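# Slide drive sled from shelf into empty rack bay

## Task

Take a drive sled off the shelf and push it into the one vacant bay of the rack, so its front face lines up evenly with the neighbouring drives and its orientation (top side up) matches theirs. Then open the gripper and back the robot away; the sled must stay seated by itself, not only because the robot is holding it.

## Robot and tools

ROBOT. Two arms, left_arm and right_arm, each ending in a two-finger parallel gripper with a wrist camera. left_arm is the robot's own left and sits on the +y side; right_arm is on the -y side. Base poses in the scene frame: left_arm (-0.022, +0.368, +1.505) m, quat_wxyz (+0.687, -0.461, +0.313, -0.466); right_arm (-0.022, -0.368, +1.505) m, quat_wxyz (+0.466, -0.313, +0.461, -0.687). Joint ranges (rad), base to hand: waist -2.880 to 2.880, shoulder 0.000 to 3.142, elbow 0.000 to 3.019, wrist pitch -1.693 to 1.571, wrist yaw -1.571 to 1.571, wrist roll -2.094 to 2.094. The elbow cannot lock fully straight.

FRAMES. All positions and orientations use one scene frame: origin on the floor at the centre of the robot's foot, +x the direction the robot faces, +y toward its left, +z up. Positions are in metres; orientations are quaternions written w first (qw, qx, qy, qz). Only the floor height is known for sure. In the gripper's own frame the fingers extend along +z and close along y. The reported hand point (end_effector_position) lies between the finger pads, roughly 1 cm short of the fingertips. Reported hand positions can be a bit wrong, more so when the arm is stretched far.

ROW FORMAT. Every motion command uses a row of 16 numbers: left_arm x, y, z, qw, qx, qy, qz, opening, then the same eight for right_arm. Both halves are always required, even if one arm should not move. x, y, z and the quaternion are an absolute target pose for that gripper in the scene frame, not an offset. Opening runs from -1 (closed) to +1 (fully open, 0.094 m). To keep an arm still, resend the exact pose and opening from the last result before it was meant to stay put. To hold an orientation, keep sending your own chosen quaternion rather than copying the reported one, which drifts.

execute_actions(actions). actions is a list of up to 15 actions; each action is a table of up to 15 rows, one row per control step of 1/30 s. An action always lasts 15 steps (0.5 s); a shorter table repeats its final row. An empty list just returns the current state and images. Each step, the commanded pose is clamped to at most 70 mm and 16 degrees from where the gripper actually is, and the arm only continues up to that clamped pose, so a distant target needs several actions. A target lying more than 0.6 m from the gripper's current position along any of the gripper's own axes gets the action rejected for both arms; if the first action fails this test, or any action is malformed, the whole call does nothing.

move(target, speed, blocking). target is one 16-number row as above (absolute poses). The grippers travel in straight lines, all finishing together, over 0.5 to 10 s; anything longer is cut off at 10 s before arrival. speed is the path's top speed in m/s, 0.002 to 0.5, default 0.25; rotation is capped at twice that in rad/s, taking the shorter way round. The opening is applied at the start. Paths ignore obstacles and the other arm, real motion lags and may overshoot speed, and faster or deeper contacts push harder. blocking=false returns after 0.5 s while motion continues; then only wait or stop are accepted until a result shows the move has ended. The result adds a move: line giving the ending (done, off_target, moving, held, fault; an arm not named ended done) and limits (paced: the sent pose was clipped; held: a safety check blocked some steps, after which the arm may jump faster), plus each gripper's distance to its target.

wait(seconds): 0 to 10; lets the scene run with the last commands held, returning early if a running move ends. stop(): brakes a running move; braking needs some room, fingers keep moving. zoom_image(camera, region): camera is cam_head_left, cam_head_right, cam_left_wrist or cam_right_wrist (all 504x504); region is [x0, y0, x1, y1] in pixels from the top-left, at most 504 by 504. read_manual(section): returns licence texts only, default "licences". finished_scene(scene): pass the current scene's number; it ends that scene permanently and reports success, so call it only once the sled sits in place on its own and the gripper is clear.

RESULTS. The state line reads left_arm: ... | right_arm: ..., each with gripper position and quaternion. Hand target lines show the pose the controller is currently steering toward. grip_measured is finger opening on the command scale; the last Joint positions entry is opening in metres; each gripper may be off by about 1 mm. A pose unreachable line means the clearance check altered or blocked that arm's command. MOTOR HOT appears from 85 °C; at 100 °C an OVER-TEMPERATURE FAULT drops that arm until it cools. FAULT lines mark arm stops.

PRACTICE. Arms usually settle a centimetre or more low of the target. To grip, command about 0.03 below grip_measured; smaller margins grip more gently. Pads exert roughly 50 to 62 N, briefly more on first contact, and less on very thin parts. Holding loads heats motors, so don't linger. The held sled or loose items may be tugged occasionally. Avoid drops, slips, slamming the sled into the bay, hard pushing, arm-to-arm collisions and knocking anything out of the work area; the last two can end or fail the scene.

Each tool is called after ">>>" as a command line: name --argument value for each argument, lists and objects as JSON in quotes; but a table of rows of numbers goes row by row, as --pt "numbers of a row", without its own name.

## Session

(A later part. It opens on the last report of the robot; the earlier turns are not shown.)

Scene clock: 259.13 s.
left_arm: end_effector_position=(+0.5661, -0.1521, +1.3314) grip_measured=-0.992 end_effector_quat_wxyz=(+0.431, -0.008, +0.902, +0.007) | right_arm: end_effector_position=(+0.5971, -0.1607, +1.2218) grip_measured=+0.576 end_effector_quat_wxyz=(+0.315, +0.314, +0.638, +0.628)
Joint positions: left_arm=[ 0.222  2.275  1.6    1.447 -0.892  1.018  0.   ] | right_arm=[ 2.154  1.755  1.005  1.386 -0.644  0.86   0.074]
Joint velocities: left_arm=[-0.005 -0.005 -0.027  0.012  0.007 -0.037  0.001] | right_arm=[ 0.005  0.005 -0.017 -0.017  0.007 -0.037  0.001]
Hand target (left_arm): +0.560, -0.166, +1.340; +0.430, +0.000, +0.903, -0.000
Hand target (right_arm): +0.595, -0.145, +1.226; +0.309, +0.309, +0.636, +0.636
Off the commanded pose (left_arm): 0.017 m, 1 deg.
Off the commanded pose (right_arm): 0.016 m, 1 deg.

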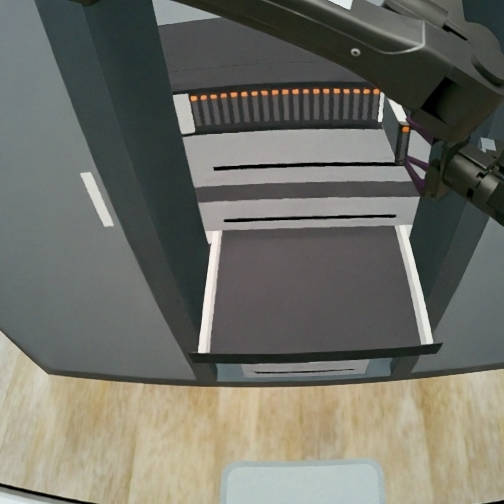

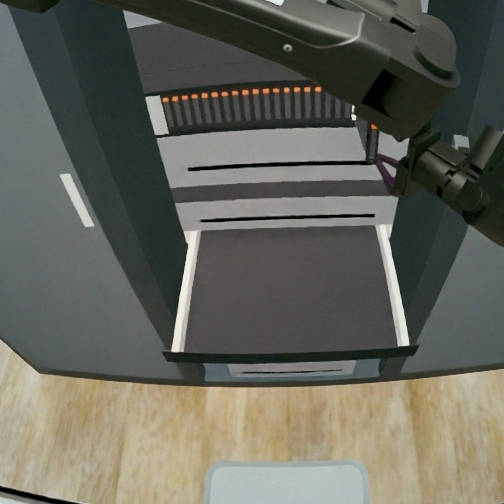

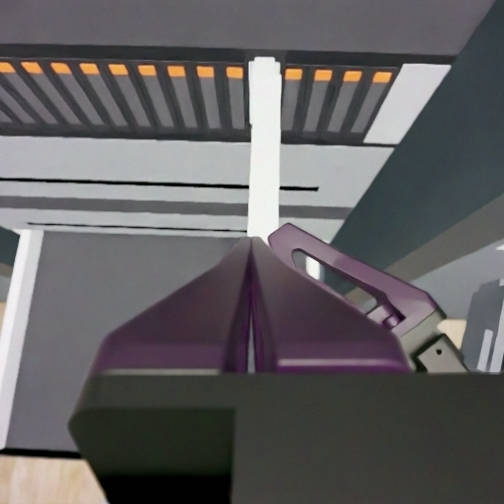

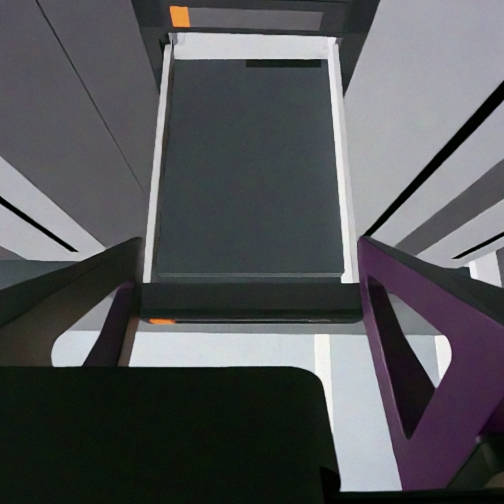

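>>> execute_actions --actions '[[[0.56,-0.166,1.34,0.43,0,0.903,0,-1,0.601,-0.1425,1.225,0.309,0.309,0.636,0.636,0.50]],[[0.56,-0.166,1.34,0.43,0,0.903,0,-1,0.601,-0.1425,1.225,0.309,0.309,0.636,0.636,0.50]]]'

>>> zoom_image --camera "cam_left_wrist" --region '[190, 30, 340, 180]'

>>> zoom_image --camera "cam_right_wrist" --region '[130, 0, 380, 120]'

Scene clock: 271.17 s.
left_arm: end_effector_position=(+0.5660, -0.1521, +1.3314) grip_measured=-0.992 end_effector_quat_wxyz=(+0.431, -0.008, +0.902, +0.008) | right_arm: end_effector_position=(+0.6032, -0.1588, +1.2204) grip_measured=+0.576 end_effector_quat_wxyz=(+0.316, +0.314, +0.639, +0.628)
Joint positions: left_arm=[ 0.222  2.275  1.6    1.447 -0.892  1.018  0.   ] | right_arm=[ 2.157  1.757  1.022  1.369 -0.641  0.857  0.074]
Joint velocities: left_arm=[ 0.005  0.015 -0.012 -0.007  0.007 -0.022  0.   ] | right_arm=[ 0.005  0.015 -0.012  0.012 -0.066  0.037  0.001]
Hand target (left_arm): +0.560, -0.165, +1.340; +0.430, +0.000, +0.903, +0.000
Hand target (right_arm): +0.601, -0.143, +1.225; +0.309, +0.309, +0.636, +0.636
Off the commanded pose (left_arm): 0.017 m, 1 deg.
Off the commanded pose (right_arm): 0.017 m, 1 deg.

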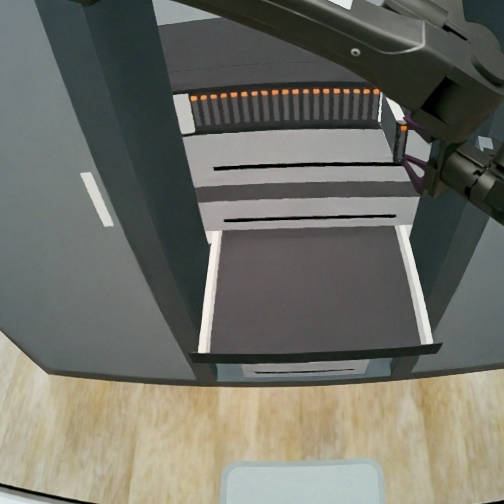

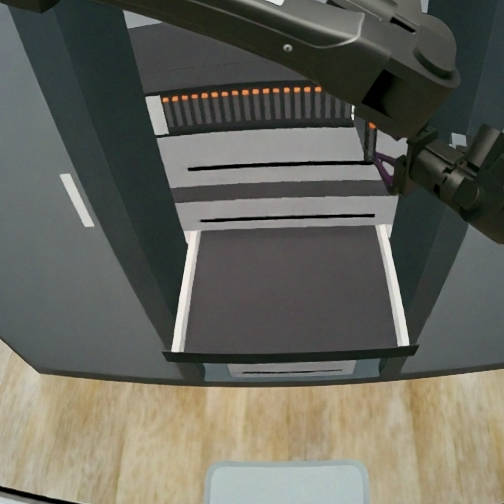

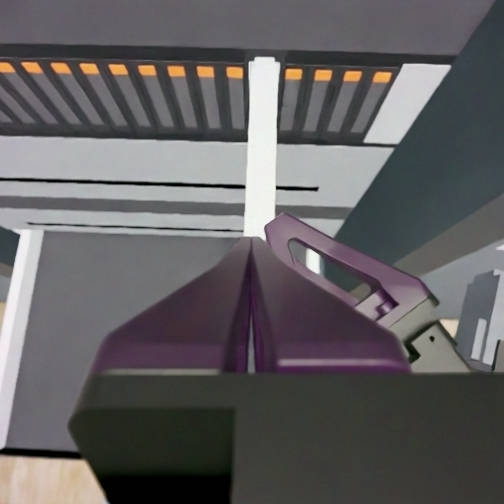

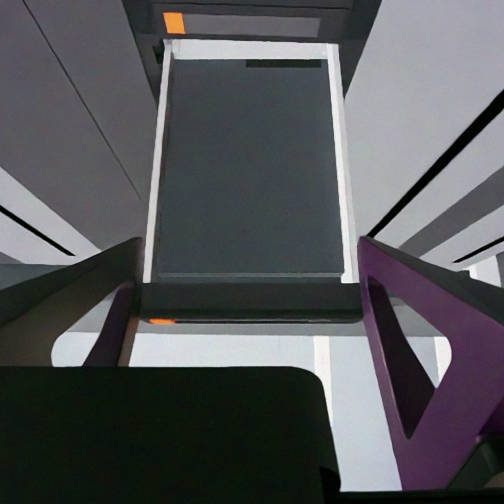

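Region (190, 30, 340, 180) of cam_left_wrist's 504x504 image, scaled by 3.360, with more detail than that image has.

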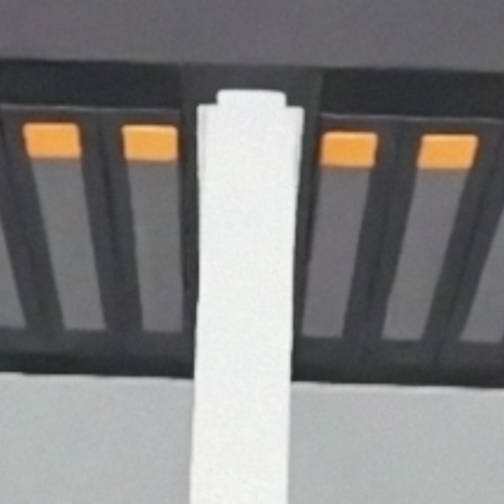

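Region (130, 0, 380, 120) of cam_right_wrist's 504x504 image, scaled by 2.016, with more detail than that image has; it fills the top 242 rows of this view, and the rest is white.

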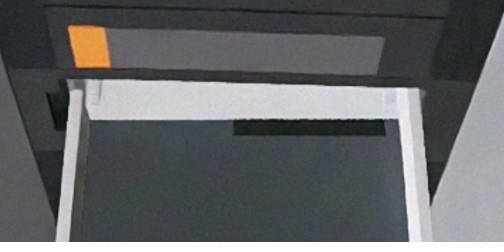

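>>> execute_actions --actions '[[[0.56,-0.166,1.34,0.43,0,0.903,0,-1,0.607,-0.1425,1.226,0.309,0.309,0.636,0.636,0.50]],[[0.56,-0.166,1.34,0.43,0,0.903,0,-1,0.613,-0.1425,1.227,0.309,0.309,0.636,0.636,0.50]],[[0.56,-0.166,1.34,0.43,0,0.903,0,-1,0.613,-0.1425,1.227,0.309,0.309,0.636,0.636,0.50]]]'

>>> zoom_image --camera "cam_left_wrist" --region '[190, 30, 340, 180]'

>>> zoom_image --camera "cam_right_wrist" --region '[130, 0, 380, 120]'

Scene clock: 281.97 s.
left_arm: end_effector_position=(+0.5660, -0.1521, +1.3314) grip_measured=-0.992 end_effector_quat_wxyz=(+0.431, -0.008, +0.902, +0.008) | right_arm: end_effector_position=(+0.6047, -0.1546, +1.2165) grip_measured=+0.576 end_effector_quat_wxyz=(+0.306, +0.314, +0.644, +0.627)
Joint positions: left_arm=[ 0.222  2.275  1.6    1.447 -0.892  1.018  0.   ] | right_arm=[ 2.16   1.758  1.032  1.335 -0.64   0.849  0.074]
Joint velocities: left_arm=[-0.015 -0.015  0.012  0.002 -0.007  0.051 -0.001] | right_arm=[-0.005  0.005 -0.002 -0.012 -0.007 -0.022 -0.   ]
Hand target (left_arm): +0.560, -0.166, +1.340; +0.430, +0.000, +0.903, -0.000
Hand target (right_arm): +0.613, -0.143, +1.227; +0.309, +0.309, +0.636, +0.636
Off the commanded pose (left_arm): 0.017 m, 1 deg.
Off the commanded pose (right_arm): 0.018 m, 1 deg.

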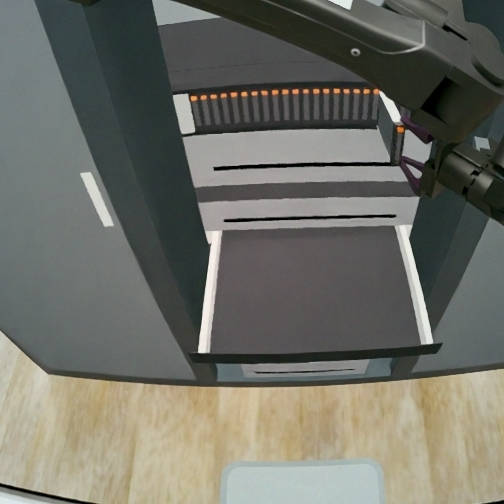

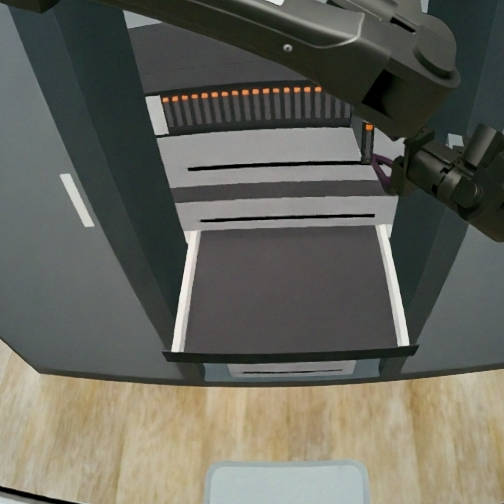

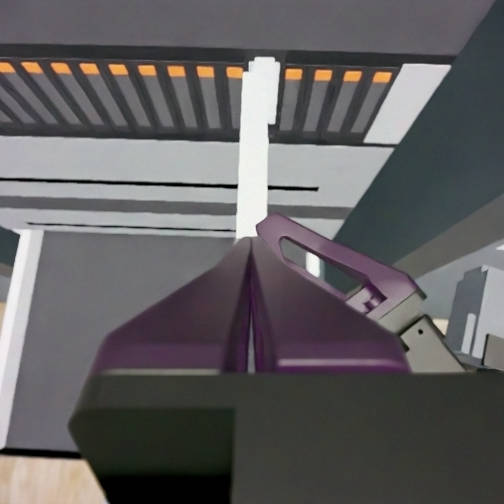

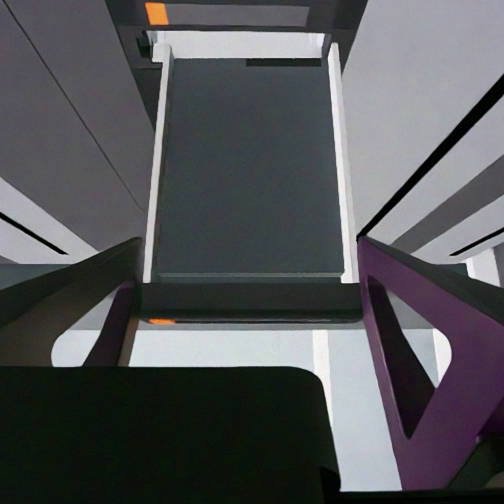

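Region (190, 30, 340, 180) of cam_left_wrist's 504x504 image, scaled by 3.360, with more detail than that image has.

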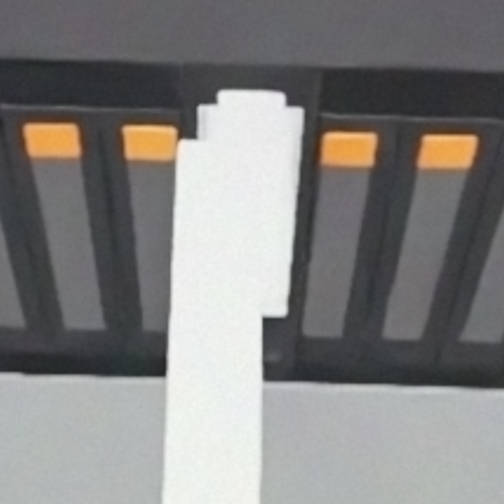

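Region (130, 0, 380, 120) of cam_right_wrist's 504x504 image, scaled by 2.016, with more detail than that image has; it fills the top 242 rows of this view, and the rest is white.

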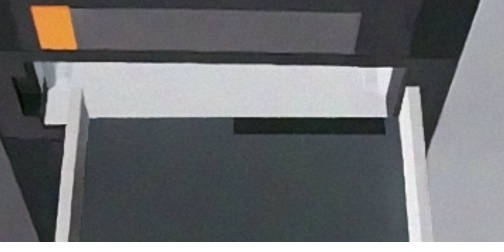

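>>> move --target '[0.56,-0.10,1.36,0.43,0,0.903,0,-1,0.56,-0.15,1.22,0.309,0.309,0.636,0.636,0.50]' --speed 0.08

>>> move --target '[0.59,-0.077,1.31,0,0,1,0,0.2,0.52,-0.08,1.20,0.309,0.309,0.636,0.636,0.50]' --speed 0.15

Scene clock: 297.27 s.
left_arm: end_effector_position=(+0.5608, -0.0987, +1.3500) grip_measured=-0.992 end_effector_quat_wxyz=(+0.426, +0.006, +0.905, +0.005) | right_arm: end_effector_position=(+0.5653, -0.1489, +1.2202) grip_measured=+0.576 end_effector_quat_wxyz=(+0.308, +0.309, +0.639, +0.634)
Joint positions: left_arm=[ 0.222  2.121  1.383  1.48  -0.892  1.018  0.   ] | right_arm=[ 2.16   1.794  0.957  1.46  -0.657  0.855  0.074]
Joint velocities: left_arm=[-0.005  0.005 -0.027 -0.002 -0.037  0.037 -0.   ] | right_arm=[-0.015  0.005 -0.012  0.022  0.037  0.007  0.   ]
Hand target (left_arm): +0.560, -0.100, +1.360; +0.430, +0.000, +0.903, -0.000
Hand target (right_arm): +0.560, -0.150, +1.220; +0.309, +0.309, +0.636, +0.636
Off the commanded pose (left_arm): 0.010 m, 1 deg.
Off the commanded pose (right_arm): 0.005 m, 0 deg.
move: done

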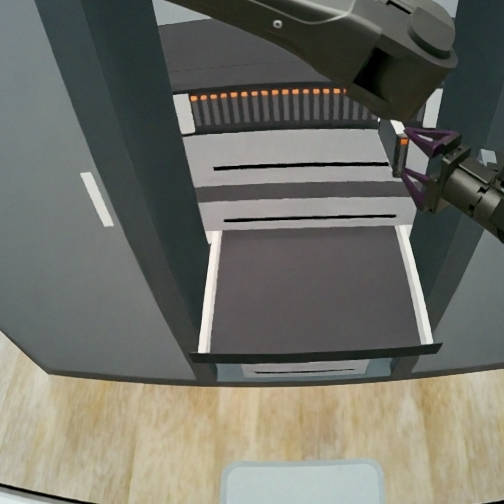

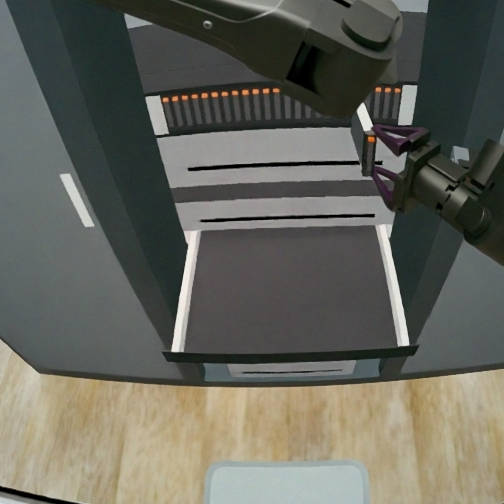

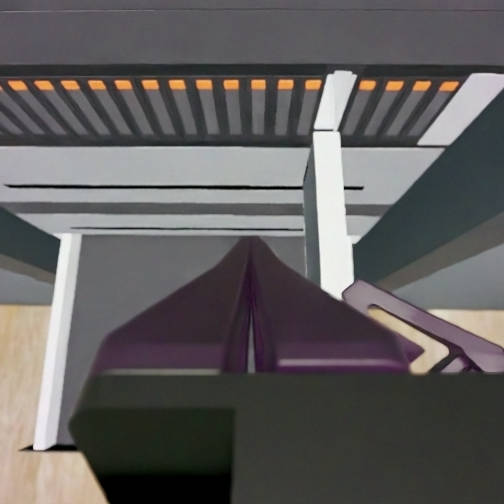

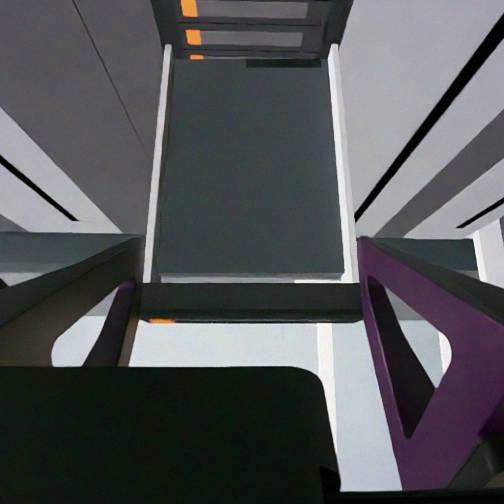

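Scene clock: 300.80 s.
left_arm: end_effector_position=(+0.5832, -0.0829, +1.3293) grip_measured=+0.198 end_effector_quat_wxyz=(+0.002, +0.011, +1.000, -0.018) | right_arm: end_effector_position=(+0.5189, -0.0924, +1.1883) grip_measured=+0.576 end_effector_quat_wxyz=(+0.295, +0.315, +0.650, +0.626)
Joint positions: left_arm=[ 0.238  1.973  1.913 -0.934 -1.092 -0.555  0.056] | right_arm=[ 2.217  1.967  0.992  1.531 -0.592  0.804  0.074]
Joint velocities: left_arm=[ 0.005 -0.024  0.027 -0.002 -0.022 -0.139  0.001] | right_arm=[-0.005  0.005 -0.012  0.007 -0.051  0.007 -0.   ]
Hand target (left_arm): +0.588, -0.076, +1.310; -0.004, +0.000, +1.000, -0.006
Hand target (right_arm): +0.520, -0.080, +1.201; +0.304, +0.306, +0.641, +0.635
Off the commanded pose (left_arm): 0.021 m, 2 deg.
Off the commanded pose (right_arm): 0.017 m, 3 deg.
joint sent to its limit (right arm) — the command would take joint 4 (wrist pitch) past its upper limit, so that joint was sent only as far as its limit.
move: off_target (left_arm, right_arm)

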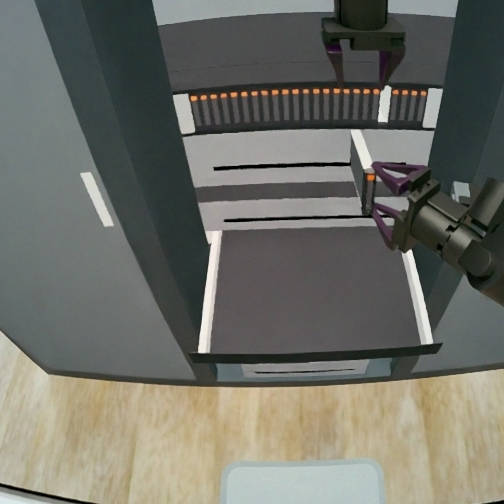

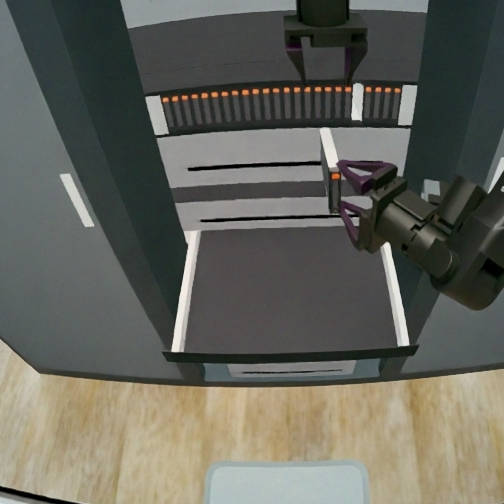

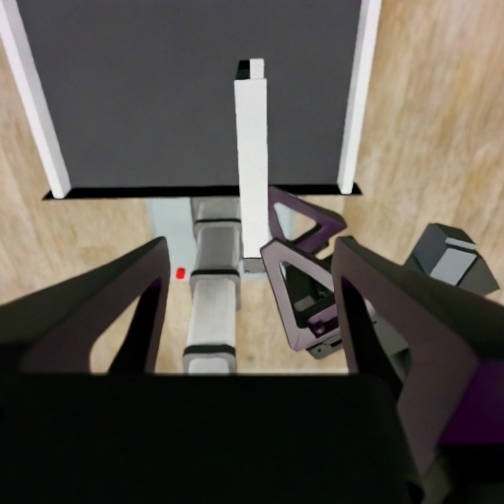

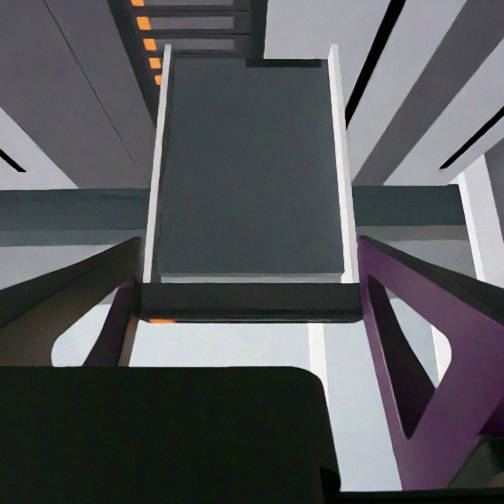

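>>> execute_actions --actions '[[[0.578,-0.078,1.28,0,0,1,0,0.2,0.52,-0.08,1.20,0.304,0.306,0.641,0.635,0.50]],[[0.578,-0.078,1.25,0,0,1,0,0.2,0.52,-0.08,1.20,0.304,0.306,0.641,0.635,0.50]],[[0.578,-0.078,1.225,0,0,1,0,0.2,0.52,-0.08,1.20,0.304,0.306,0.641,0.635,0.50]],[[0.578,-0.078,1.225,0,0,1,0,0.2,0.52,-0.08,1.20,0.304,0.306,0.641,0.635,0.50]]]'

Scene clock: 309.57 s.
left_arm: end_effector_position=(+0.5810, -0.0820, +1.2458) grip_measured=+0.198 end_effector_quat_wxyz=(+0.005, +0.001, +1.000, -0.010) | right_arm: end_effector_position=(+0.5189, -0.0924, +1.1883) grip_measured=+0.576 end_effector_quat_wxyz=(+0.295, +0.315, +0.650, +0.625)
Joint positions: left_arm=[ 0.348  2.025  1.885 -0.702 -1.042 -0.398  0.056] | right_arm=[ 2.217  1.967  0.992  1.531 -0.592  0.804  0.074]
Joint velocities: left_arm=[-0.005 -0.015  0.007 -0.002 -0.007  0.037  0.   ] | right_arm=[-0.005 -0.015 -0.007  0.007  0.022 -0.007 -0.   ]
Hand target (left_arm): +0.578, -0.077, +1.225; -0.000, -0.000, +1.000, -0.000
Hand target (right_arm): +0.520, -0.080, +1.200; +0.304, +0.306, +0.641, +0.635
Off the commanded pose (left_arm): 0.021 m, 1 deg.
Off the commanded pose (right_arm): 0.017 m, 2 deg.

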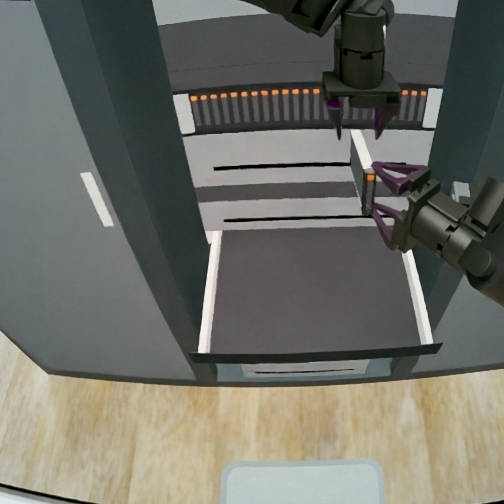

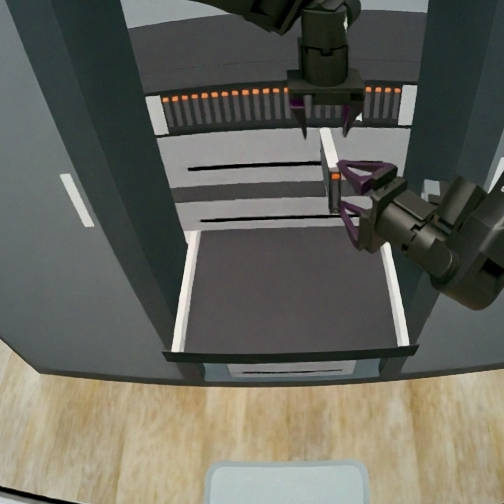

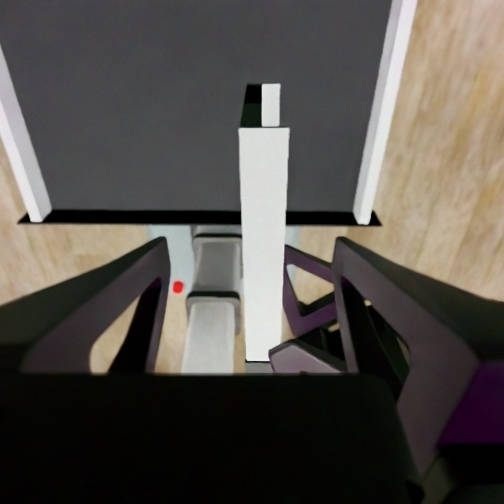

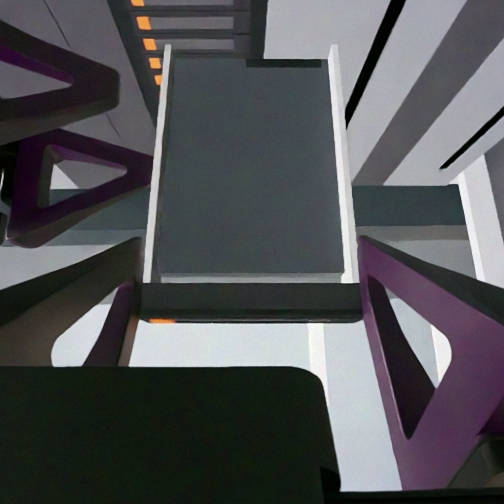

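>>> execute_actions --actions '[[[0.578,-0.082,1.205,0,0,1,0,0.2,0.52,-0.08,1.20,0.304,0.306,0.641,0.635,0.50]],[[0.578,-0.082,1.185,0,0,1,0,0.2,0.52,-0.08,1.20,0.304,0.306,0.641,0.635,0.50]],[[0.578,-0.082,1.185,0,0,1,0,0.2,0.52,-0.08,1.20,0.304,0.306,0.641,0.635,0.50]]]'

Scene clock: 317.47 s.
left_arm: end_effector_position=(+0.5759, -0.0869, +1.2054) grip_measured=+0.198 end_effector_quat_wxyz=(+0.002, +0.005, +1.000, -0.009) | right_arm: end_effector_position=(+0.5189, -0.0924, +1.1883) grip_measured=+0.576 end_effector_quat_wxyz=(+0.295, +0.315, +0.650, +0.625)
Joint positions: left_arm=[ 0.394  2.074  1.904 -0.626 -1.01  -0.333  0.056] | right_arm=[ 2.217  1.967  0.992  1.531 -0.592  0.804  0.074]
Joint velocities: left_arm=[ 0.005 -0.015  0.017  0.007  0.066 -0.022  0.001] | right_arm=[-0.005  0.024  0.017 -0.002 -0.081  0.095 -0.   ]
Hand target (left_arm): +0.577, -0.081, +1.185; -0.000, -0.000, +1.000, -0.000
Hand target (right_arm): +0.520, -0.080, +1.200; +0.304, +0.306, +0.641, +0.635
Off the commanded pose (left_arm): 0.021 m, 1 deg.
Off the commanded pose (right_arm): 0.017 m, 2 deg.

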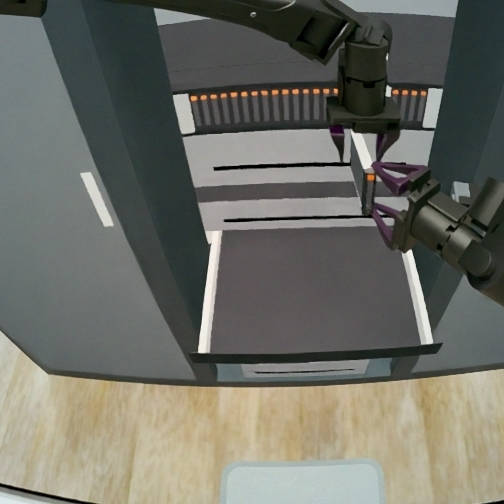

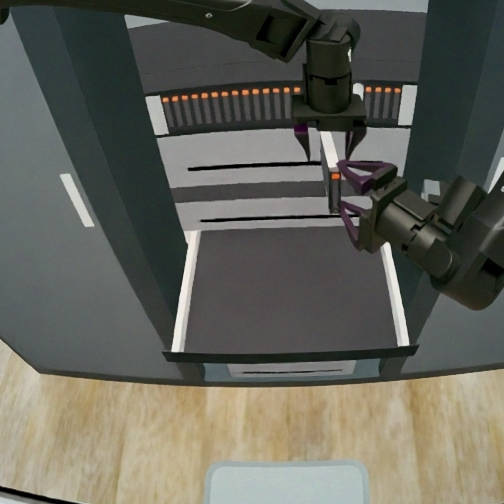

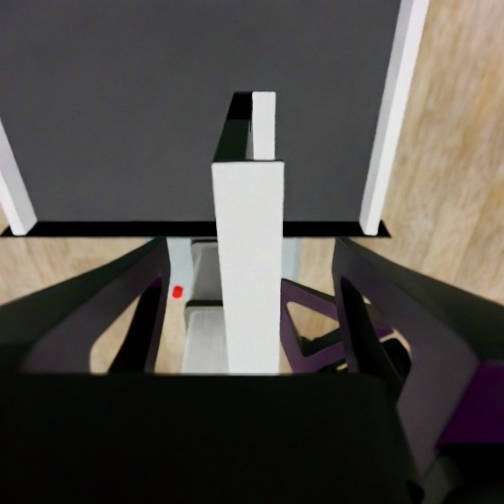

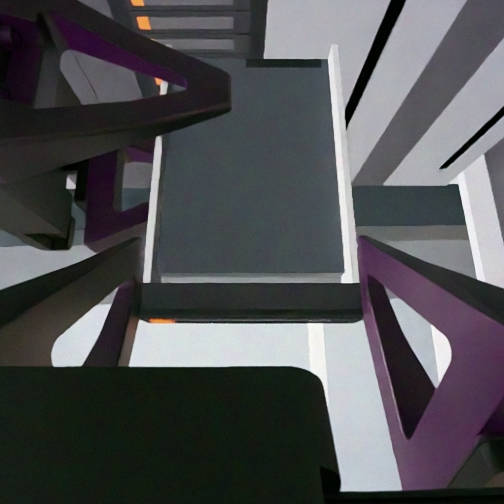

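Close left, then open right.

>>> execute_actions --actions '[[[0.578,-0.082,1.185,0,0,1,0,-0.5,0.52,-0.08,1.20,0.304,0.306,0.641,0.635,0.50]],[[0.578,-0.082,1.185,0,0,1,0,-0.75,0.52,-0.08,1.20,0.304,0.306,0.641,0.635,0.50]],[[0.578,-0.082,1.185,0,0,1,0,-0.75,0.52,-0.08,1.20,0.304,0.306,0.641,0.635,0.50]]]'

Scene clock: 324.97 s.
left_arm: end_effector_position=(+0.5761, -0.0871, +1.2053) grip_measured=-0.734 end_effector_quat_wxyz=(+0.003, +0.005, +1.000, -0.009) | right_arm: end_effector_position=(+0.5188, -0.0921, +1.1880) grip_measured=+0.576 end_effector_quat_wxyz=(+0.299, +0.312, +0.652, +0.623)
Joint positions: left_arm=[ 0.394  2.075  1.904 -0.624 -1.01  -0.333  0.012] | right_arm=[ 2.218  1.967  0.992  1.531 -0.589  0.79   0.074]
Joint velocities: left_arm=[-0.024 -0.005 -0.002 -0.002 -0.066 -0.037  0.   ] | right_arm=[-0.015  0.024 -0.012  0.002  0.007 -0.066 -0.001]
Hand target (left_arm): +0.577, -0.081, +1.185; -0.000, -0.000, +1.000, -0.000
Hand target (right_arm): +0.520, -0.080, +1.200; +0.304, +0.306, +0.641, +0.635
Off the commanded pose (left_arm): 0.021 m, 1 deg.
Off the commanded pose (right_arm): 0.017 m, 2 deg.

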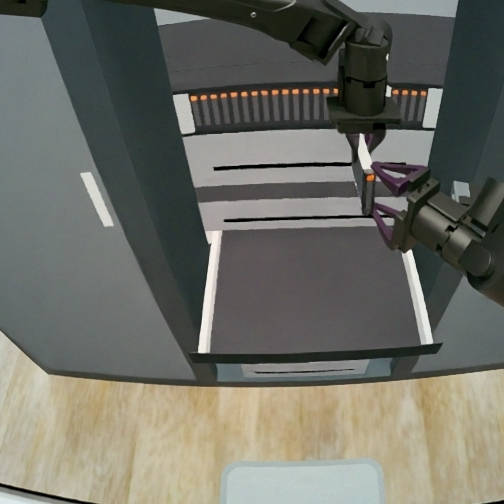

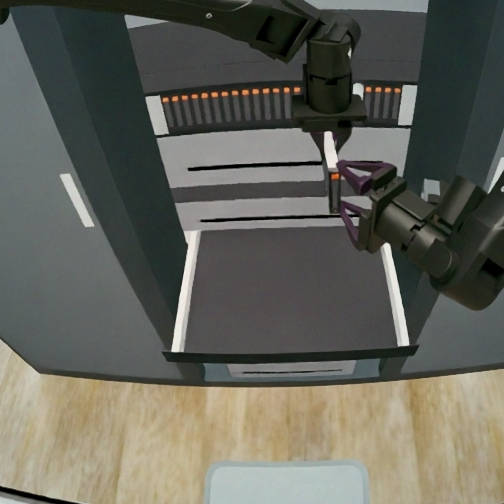

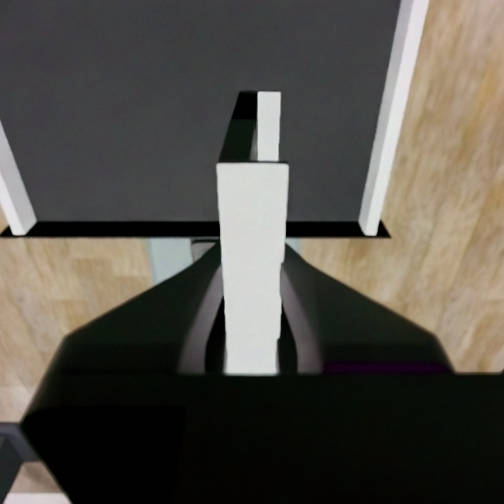

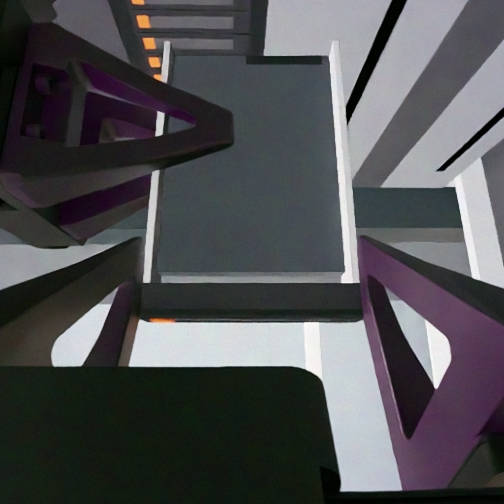

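>>> execute_actions --actions '[[[0.578,-0.082,1.185,0,0,1,0,-0.82,0.52,-0.08,1.20,0.304,0.306,0.641,0.635,0.50]],[[0.578,-0.082,1.185,0,0,1,0,-0.82,0.52,-0.08,1.20,0.304,0.306,0.641,0.635,0.50]],[[0.578,-0.082,1.185,0,0,1,0,-0.82,0.52,-0.08,1.20,0.304,0.306,0.641,0.635,1]],[[0.578,-0.082,1.185,0,0,1,0,-0.82,0.52,-0.08,1.20,0.304,0.306,0.641,0.635,1]]]'

>>> move --target '[0.578,-0.082,1.185,0,0,1,0,-0.82,0.47,-0.16,1.19,0.295,0.315,0.65,0.625,1]' --speed 0.1

>>> move --target '[0.576,-0.087,1.205,0,0,1,0,-0.82,0.45,-0.09,1.245,0.43,0,0.903,0,-0.1]' --speed 0.25

Scene clock: 335.23 s.
left_arm: end_effector_position=(+0.5752, -0.0875, +1.2046) grip_measured=-0.758 end_effector_quat_wxyz=(+0.002, +0.006, +1.000, -0.009) | right_arm: end_effector_position=(+0.5199, -0.0899, +1.1906) grip_measured=+1.000 end_effector_quat_wxyz=(+0.301, +0.309, +0.651, +0.625)
Joint positions: left_arm=[ 0.394  2.076  1.904 -0.624 -1.01  -0.332  0.011] | right_arm=[ 2.222  1.967  0.995  1.533 -0.592  0.787  0.094]
Joint velocities: left_arm=[-0.005 -0.015 -0.007 -0.012  0.037 -0.007 -0.   ] | right_arm=[-0.015 -0.005 -0.007  0.007  0.007  0.007  0.   ]
Hand target (left_arm): +0.577, -0.081, +1.185; -0.000, -0.000, +1.000, -0.000
Hand target (right_arm): +0.520, -0.080, +1.200; +0.304, +0.306, +0.641, +0.635
Off the commanded pose (left_arm): 0.021 m, 1 deg.
Off the commanded pose (right_arm): 0.014 m, 2 deg.

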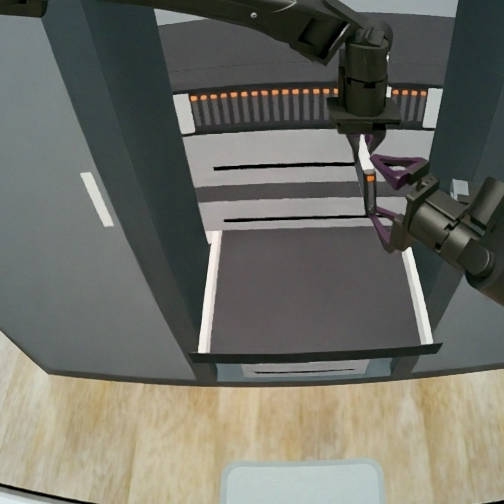

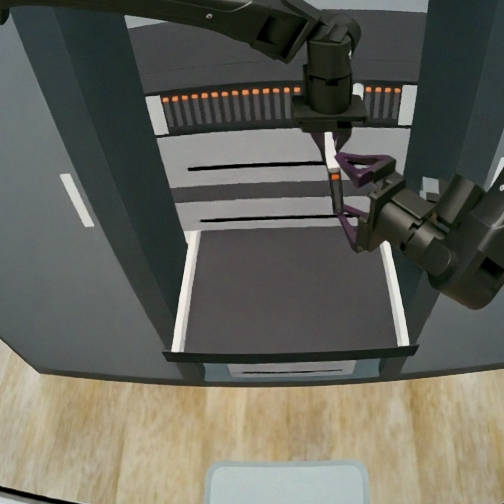

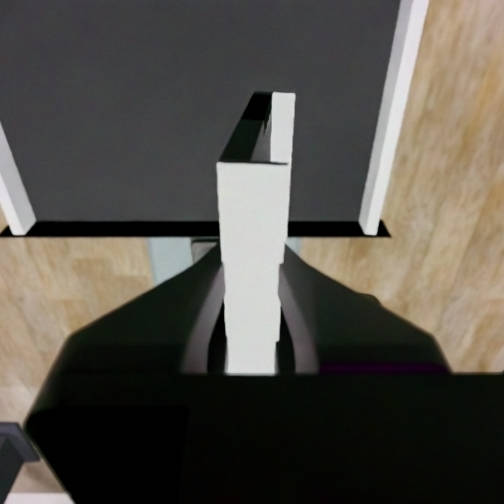

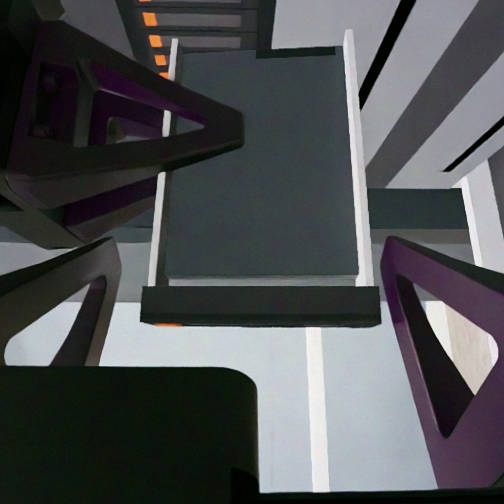

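Scene clock: 336.50 s.
left_arm: end_effector_position=(+0.5752, -0.0875, +1.2046) grip_measured=-0.758 end_effector_quat_wxyz=(+0.002, +0.006, +1.000, -0.009) | right_arm: end_effector_position=(+0.4714, -0.1501, +1.1857) grip_measured=+1.000 end_effector_quat_wxyz=(+0.258, +0.300, +0.680, +0.618)
Joint positions: left_arm=[ 0.394  2.076  1.904 -0.624 -1.01  -0.332  0.011] | right_arm=[ 2.097  1.885  0.825  1.536 -0.711  0.805  0.094]
Joint velocities: left_arm=[-0.005 -0.005 -0.002  0.012  0.095 -0.037  0.001] | right_arm=[-0.015 -0.015 -0.017 -0.012 -0.022 -0.051  0.   ]
Hand target (left_arm): +0.577, -0.081, +1.185; -0.000, -0.000, +1.000, -0.000
Hand target (right_arm): +0.471, -0.160, +1.190; +0.263, +0.302, +0.679, +0.615
Off the commanded pose (left_arm): 0.021 m, 1 deg.
Off the commanded pose (right_arm): 0.011 m, 6 deg.
joint sent to its limit (right arm) — the command would take joint 4 (wrist pitch) past its upper limit, so that joint was sent only as far as its limit.
move: off_target (left_arm, right_arm)

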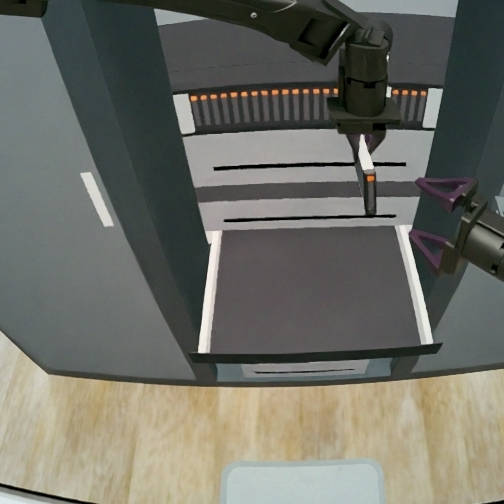

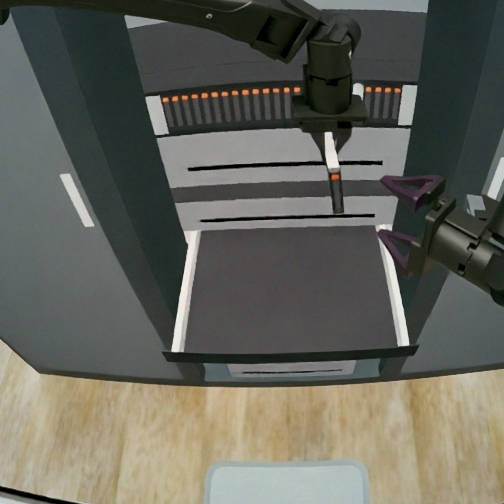

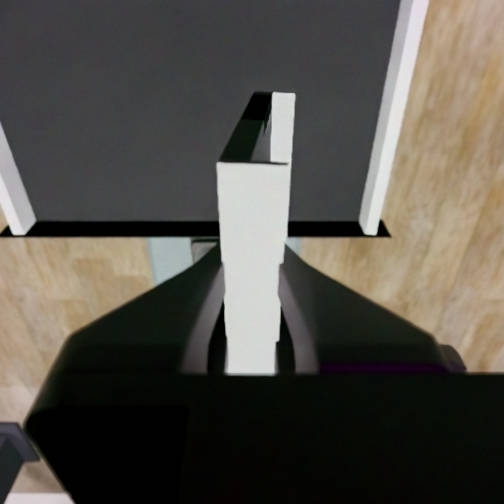

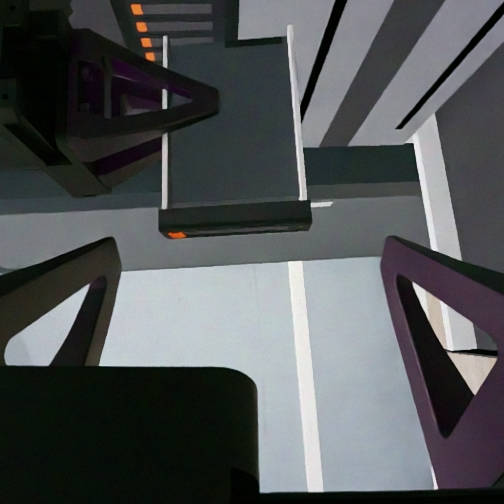

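Scene clock: 340.10 s.
left_arm: end_effector_position=(+0.5725, -0.0842, +1.2046) grip_measured=-0.758 end_effector_quat_wxyz=(-0.001, +0.004, +1.000, -0.001) | right_arm: end_effector_position=(+0.4501, -0.0985, +1.2408) grip_measured=-0.098 end_effector_quat_wxyz=(+0.383, -0.015, +0.923, +0.025)
Joint positions: left_arm=[ 0.394  2.076  1.904 -0.647 -1.022 -0.356  0.011] | right_arm=[ 2.608  1.864  0.743  1.539  0.655 -0.663  0.042]
Joint velocities: left_arm=[ 0.005 -0.005 -0.007 -0.007  0.007 -0.022  0.001] | right_arm=[-0.015  0.005 -0.007  0.002  0.037 -0.066 -0.   ]
Hand target (left_arm): +0.576, -0.087, +1.205; +0.000, -0.000, +1.000, -0.000
Hand target (right_arm): +0.448, -0.090, +1.246; +0.388, -0.018, +0.921, +0.029
Off the commanded pose (left_arm): 0.005 m, 0 deg.
Off the commanded pose (right_arm): 0.010 m, 7 deg.
joint sent to its limit (right arm) — the command would take joint 4 (wrist pitch) past its upper limit, so that joint was sent only as far as its limit.
move: off_target (right_arm)

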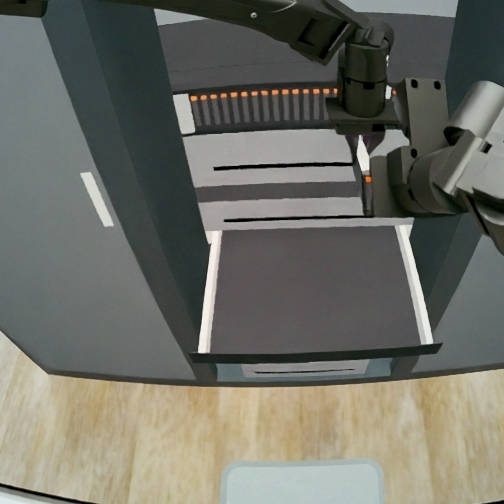

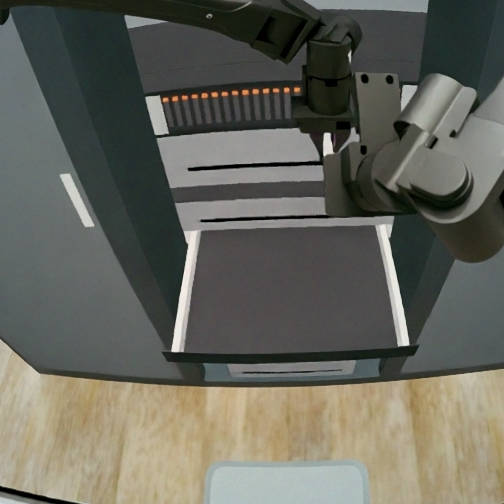

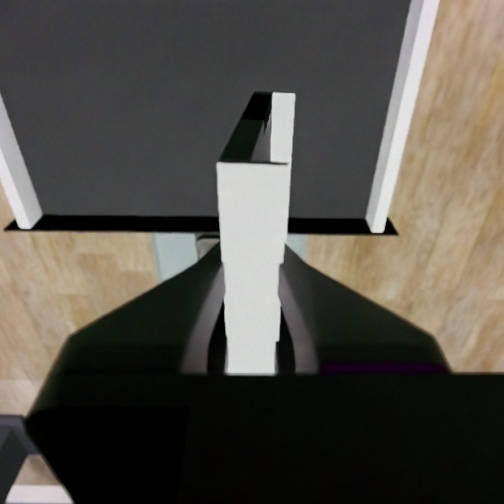

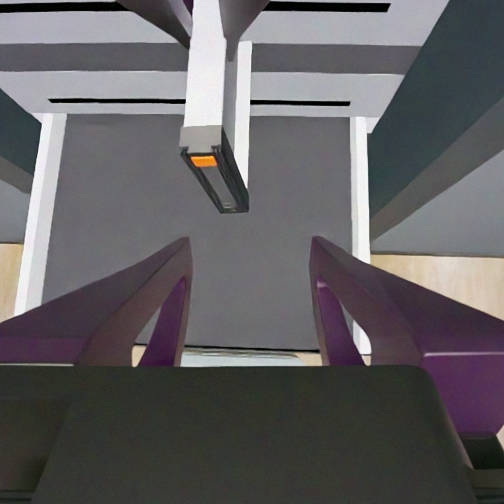

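>>> execute_actions --actions '[[[0.576,-0.087,1.205,0,0,0.9976,0.07,-0.82,0.47,-0.078,1.235,0.40,0,0.9165,0,-0.1]],[[0.576,-0.087,1.205,0,0,0.9976,0.07,-0.82,0.485,-0.078,1.225,0.40,0,0.9165,0,-0.1]],[[0.576,-0.087,1.205,0,0,0.9976,0.07,-0.82,0.485,-0.078,1.225,0.40,0,0.9165,0,-0.1]]]'

Scene clock: 354.37 s.
left_arm: end_effector_position=(+0.5744, -0.0768, +1.1975) grip_measured=-0.762 end_effector_quat_wxyz=(-0.004, +0.002, +0.997, +0.075) | right_arm: end_effector_position=(+0.4897, -0.0805, +1.2299) grip_measured=-0.099 end_effector_quat_wxyz=(+0.404, +0.011, +0.915, +0.002)
Joint positions: left_arm=[ 0.393  2.164  2.05  -0.854 -1.159 -0.493  0.011] | right_arm=[ 2.608  1.917  0.888  1.542  0.676 -0.693  0.042]
Joint velocities: left_arm=[-0.015 -0.024 -0.007 -0.002 -0.022 -0.007  0.001] | right_arm=[-0.005 -0.015  0.017  0.007 -0.022  0.007  0.001]
Hand target (left_arm): +0.576, -0.087, +1.205; +0.000, +0.000, +0.998, +0.070
Hand target (right_arm): +0.485, -0.078, +1.225; +0.400, -0.000, +0.917, -0.000
Off the commanded pose (left_arm): 0.013 m, 1 deg.
Off the commanded pose (right_arm): 0.007 m, 1 deg.

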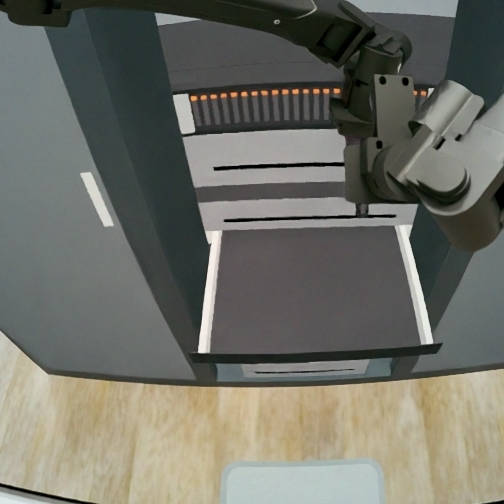

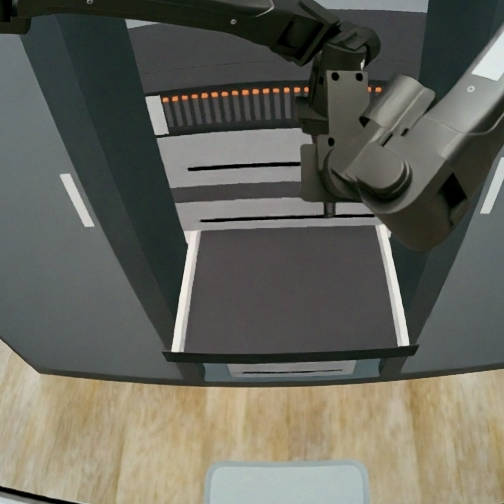

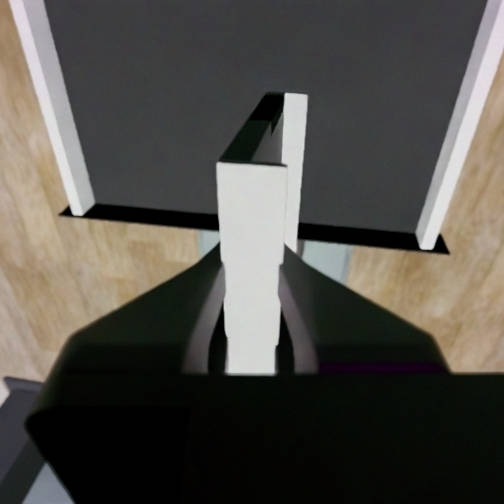

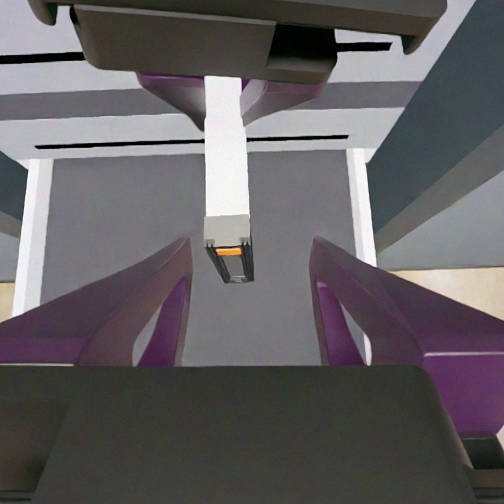

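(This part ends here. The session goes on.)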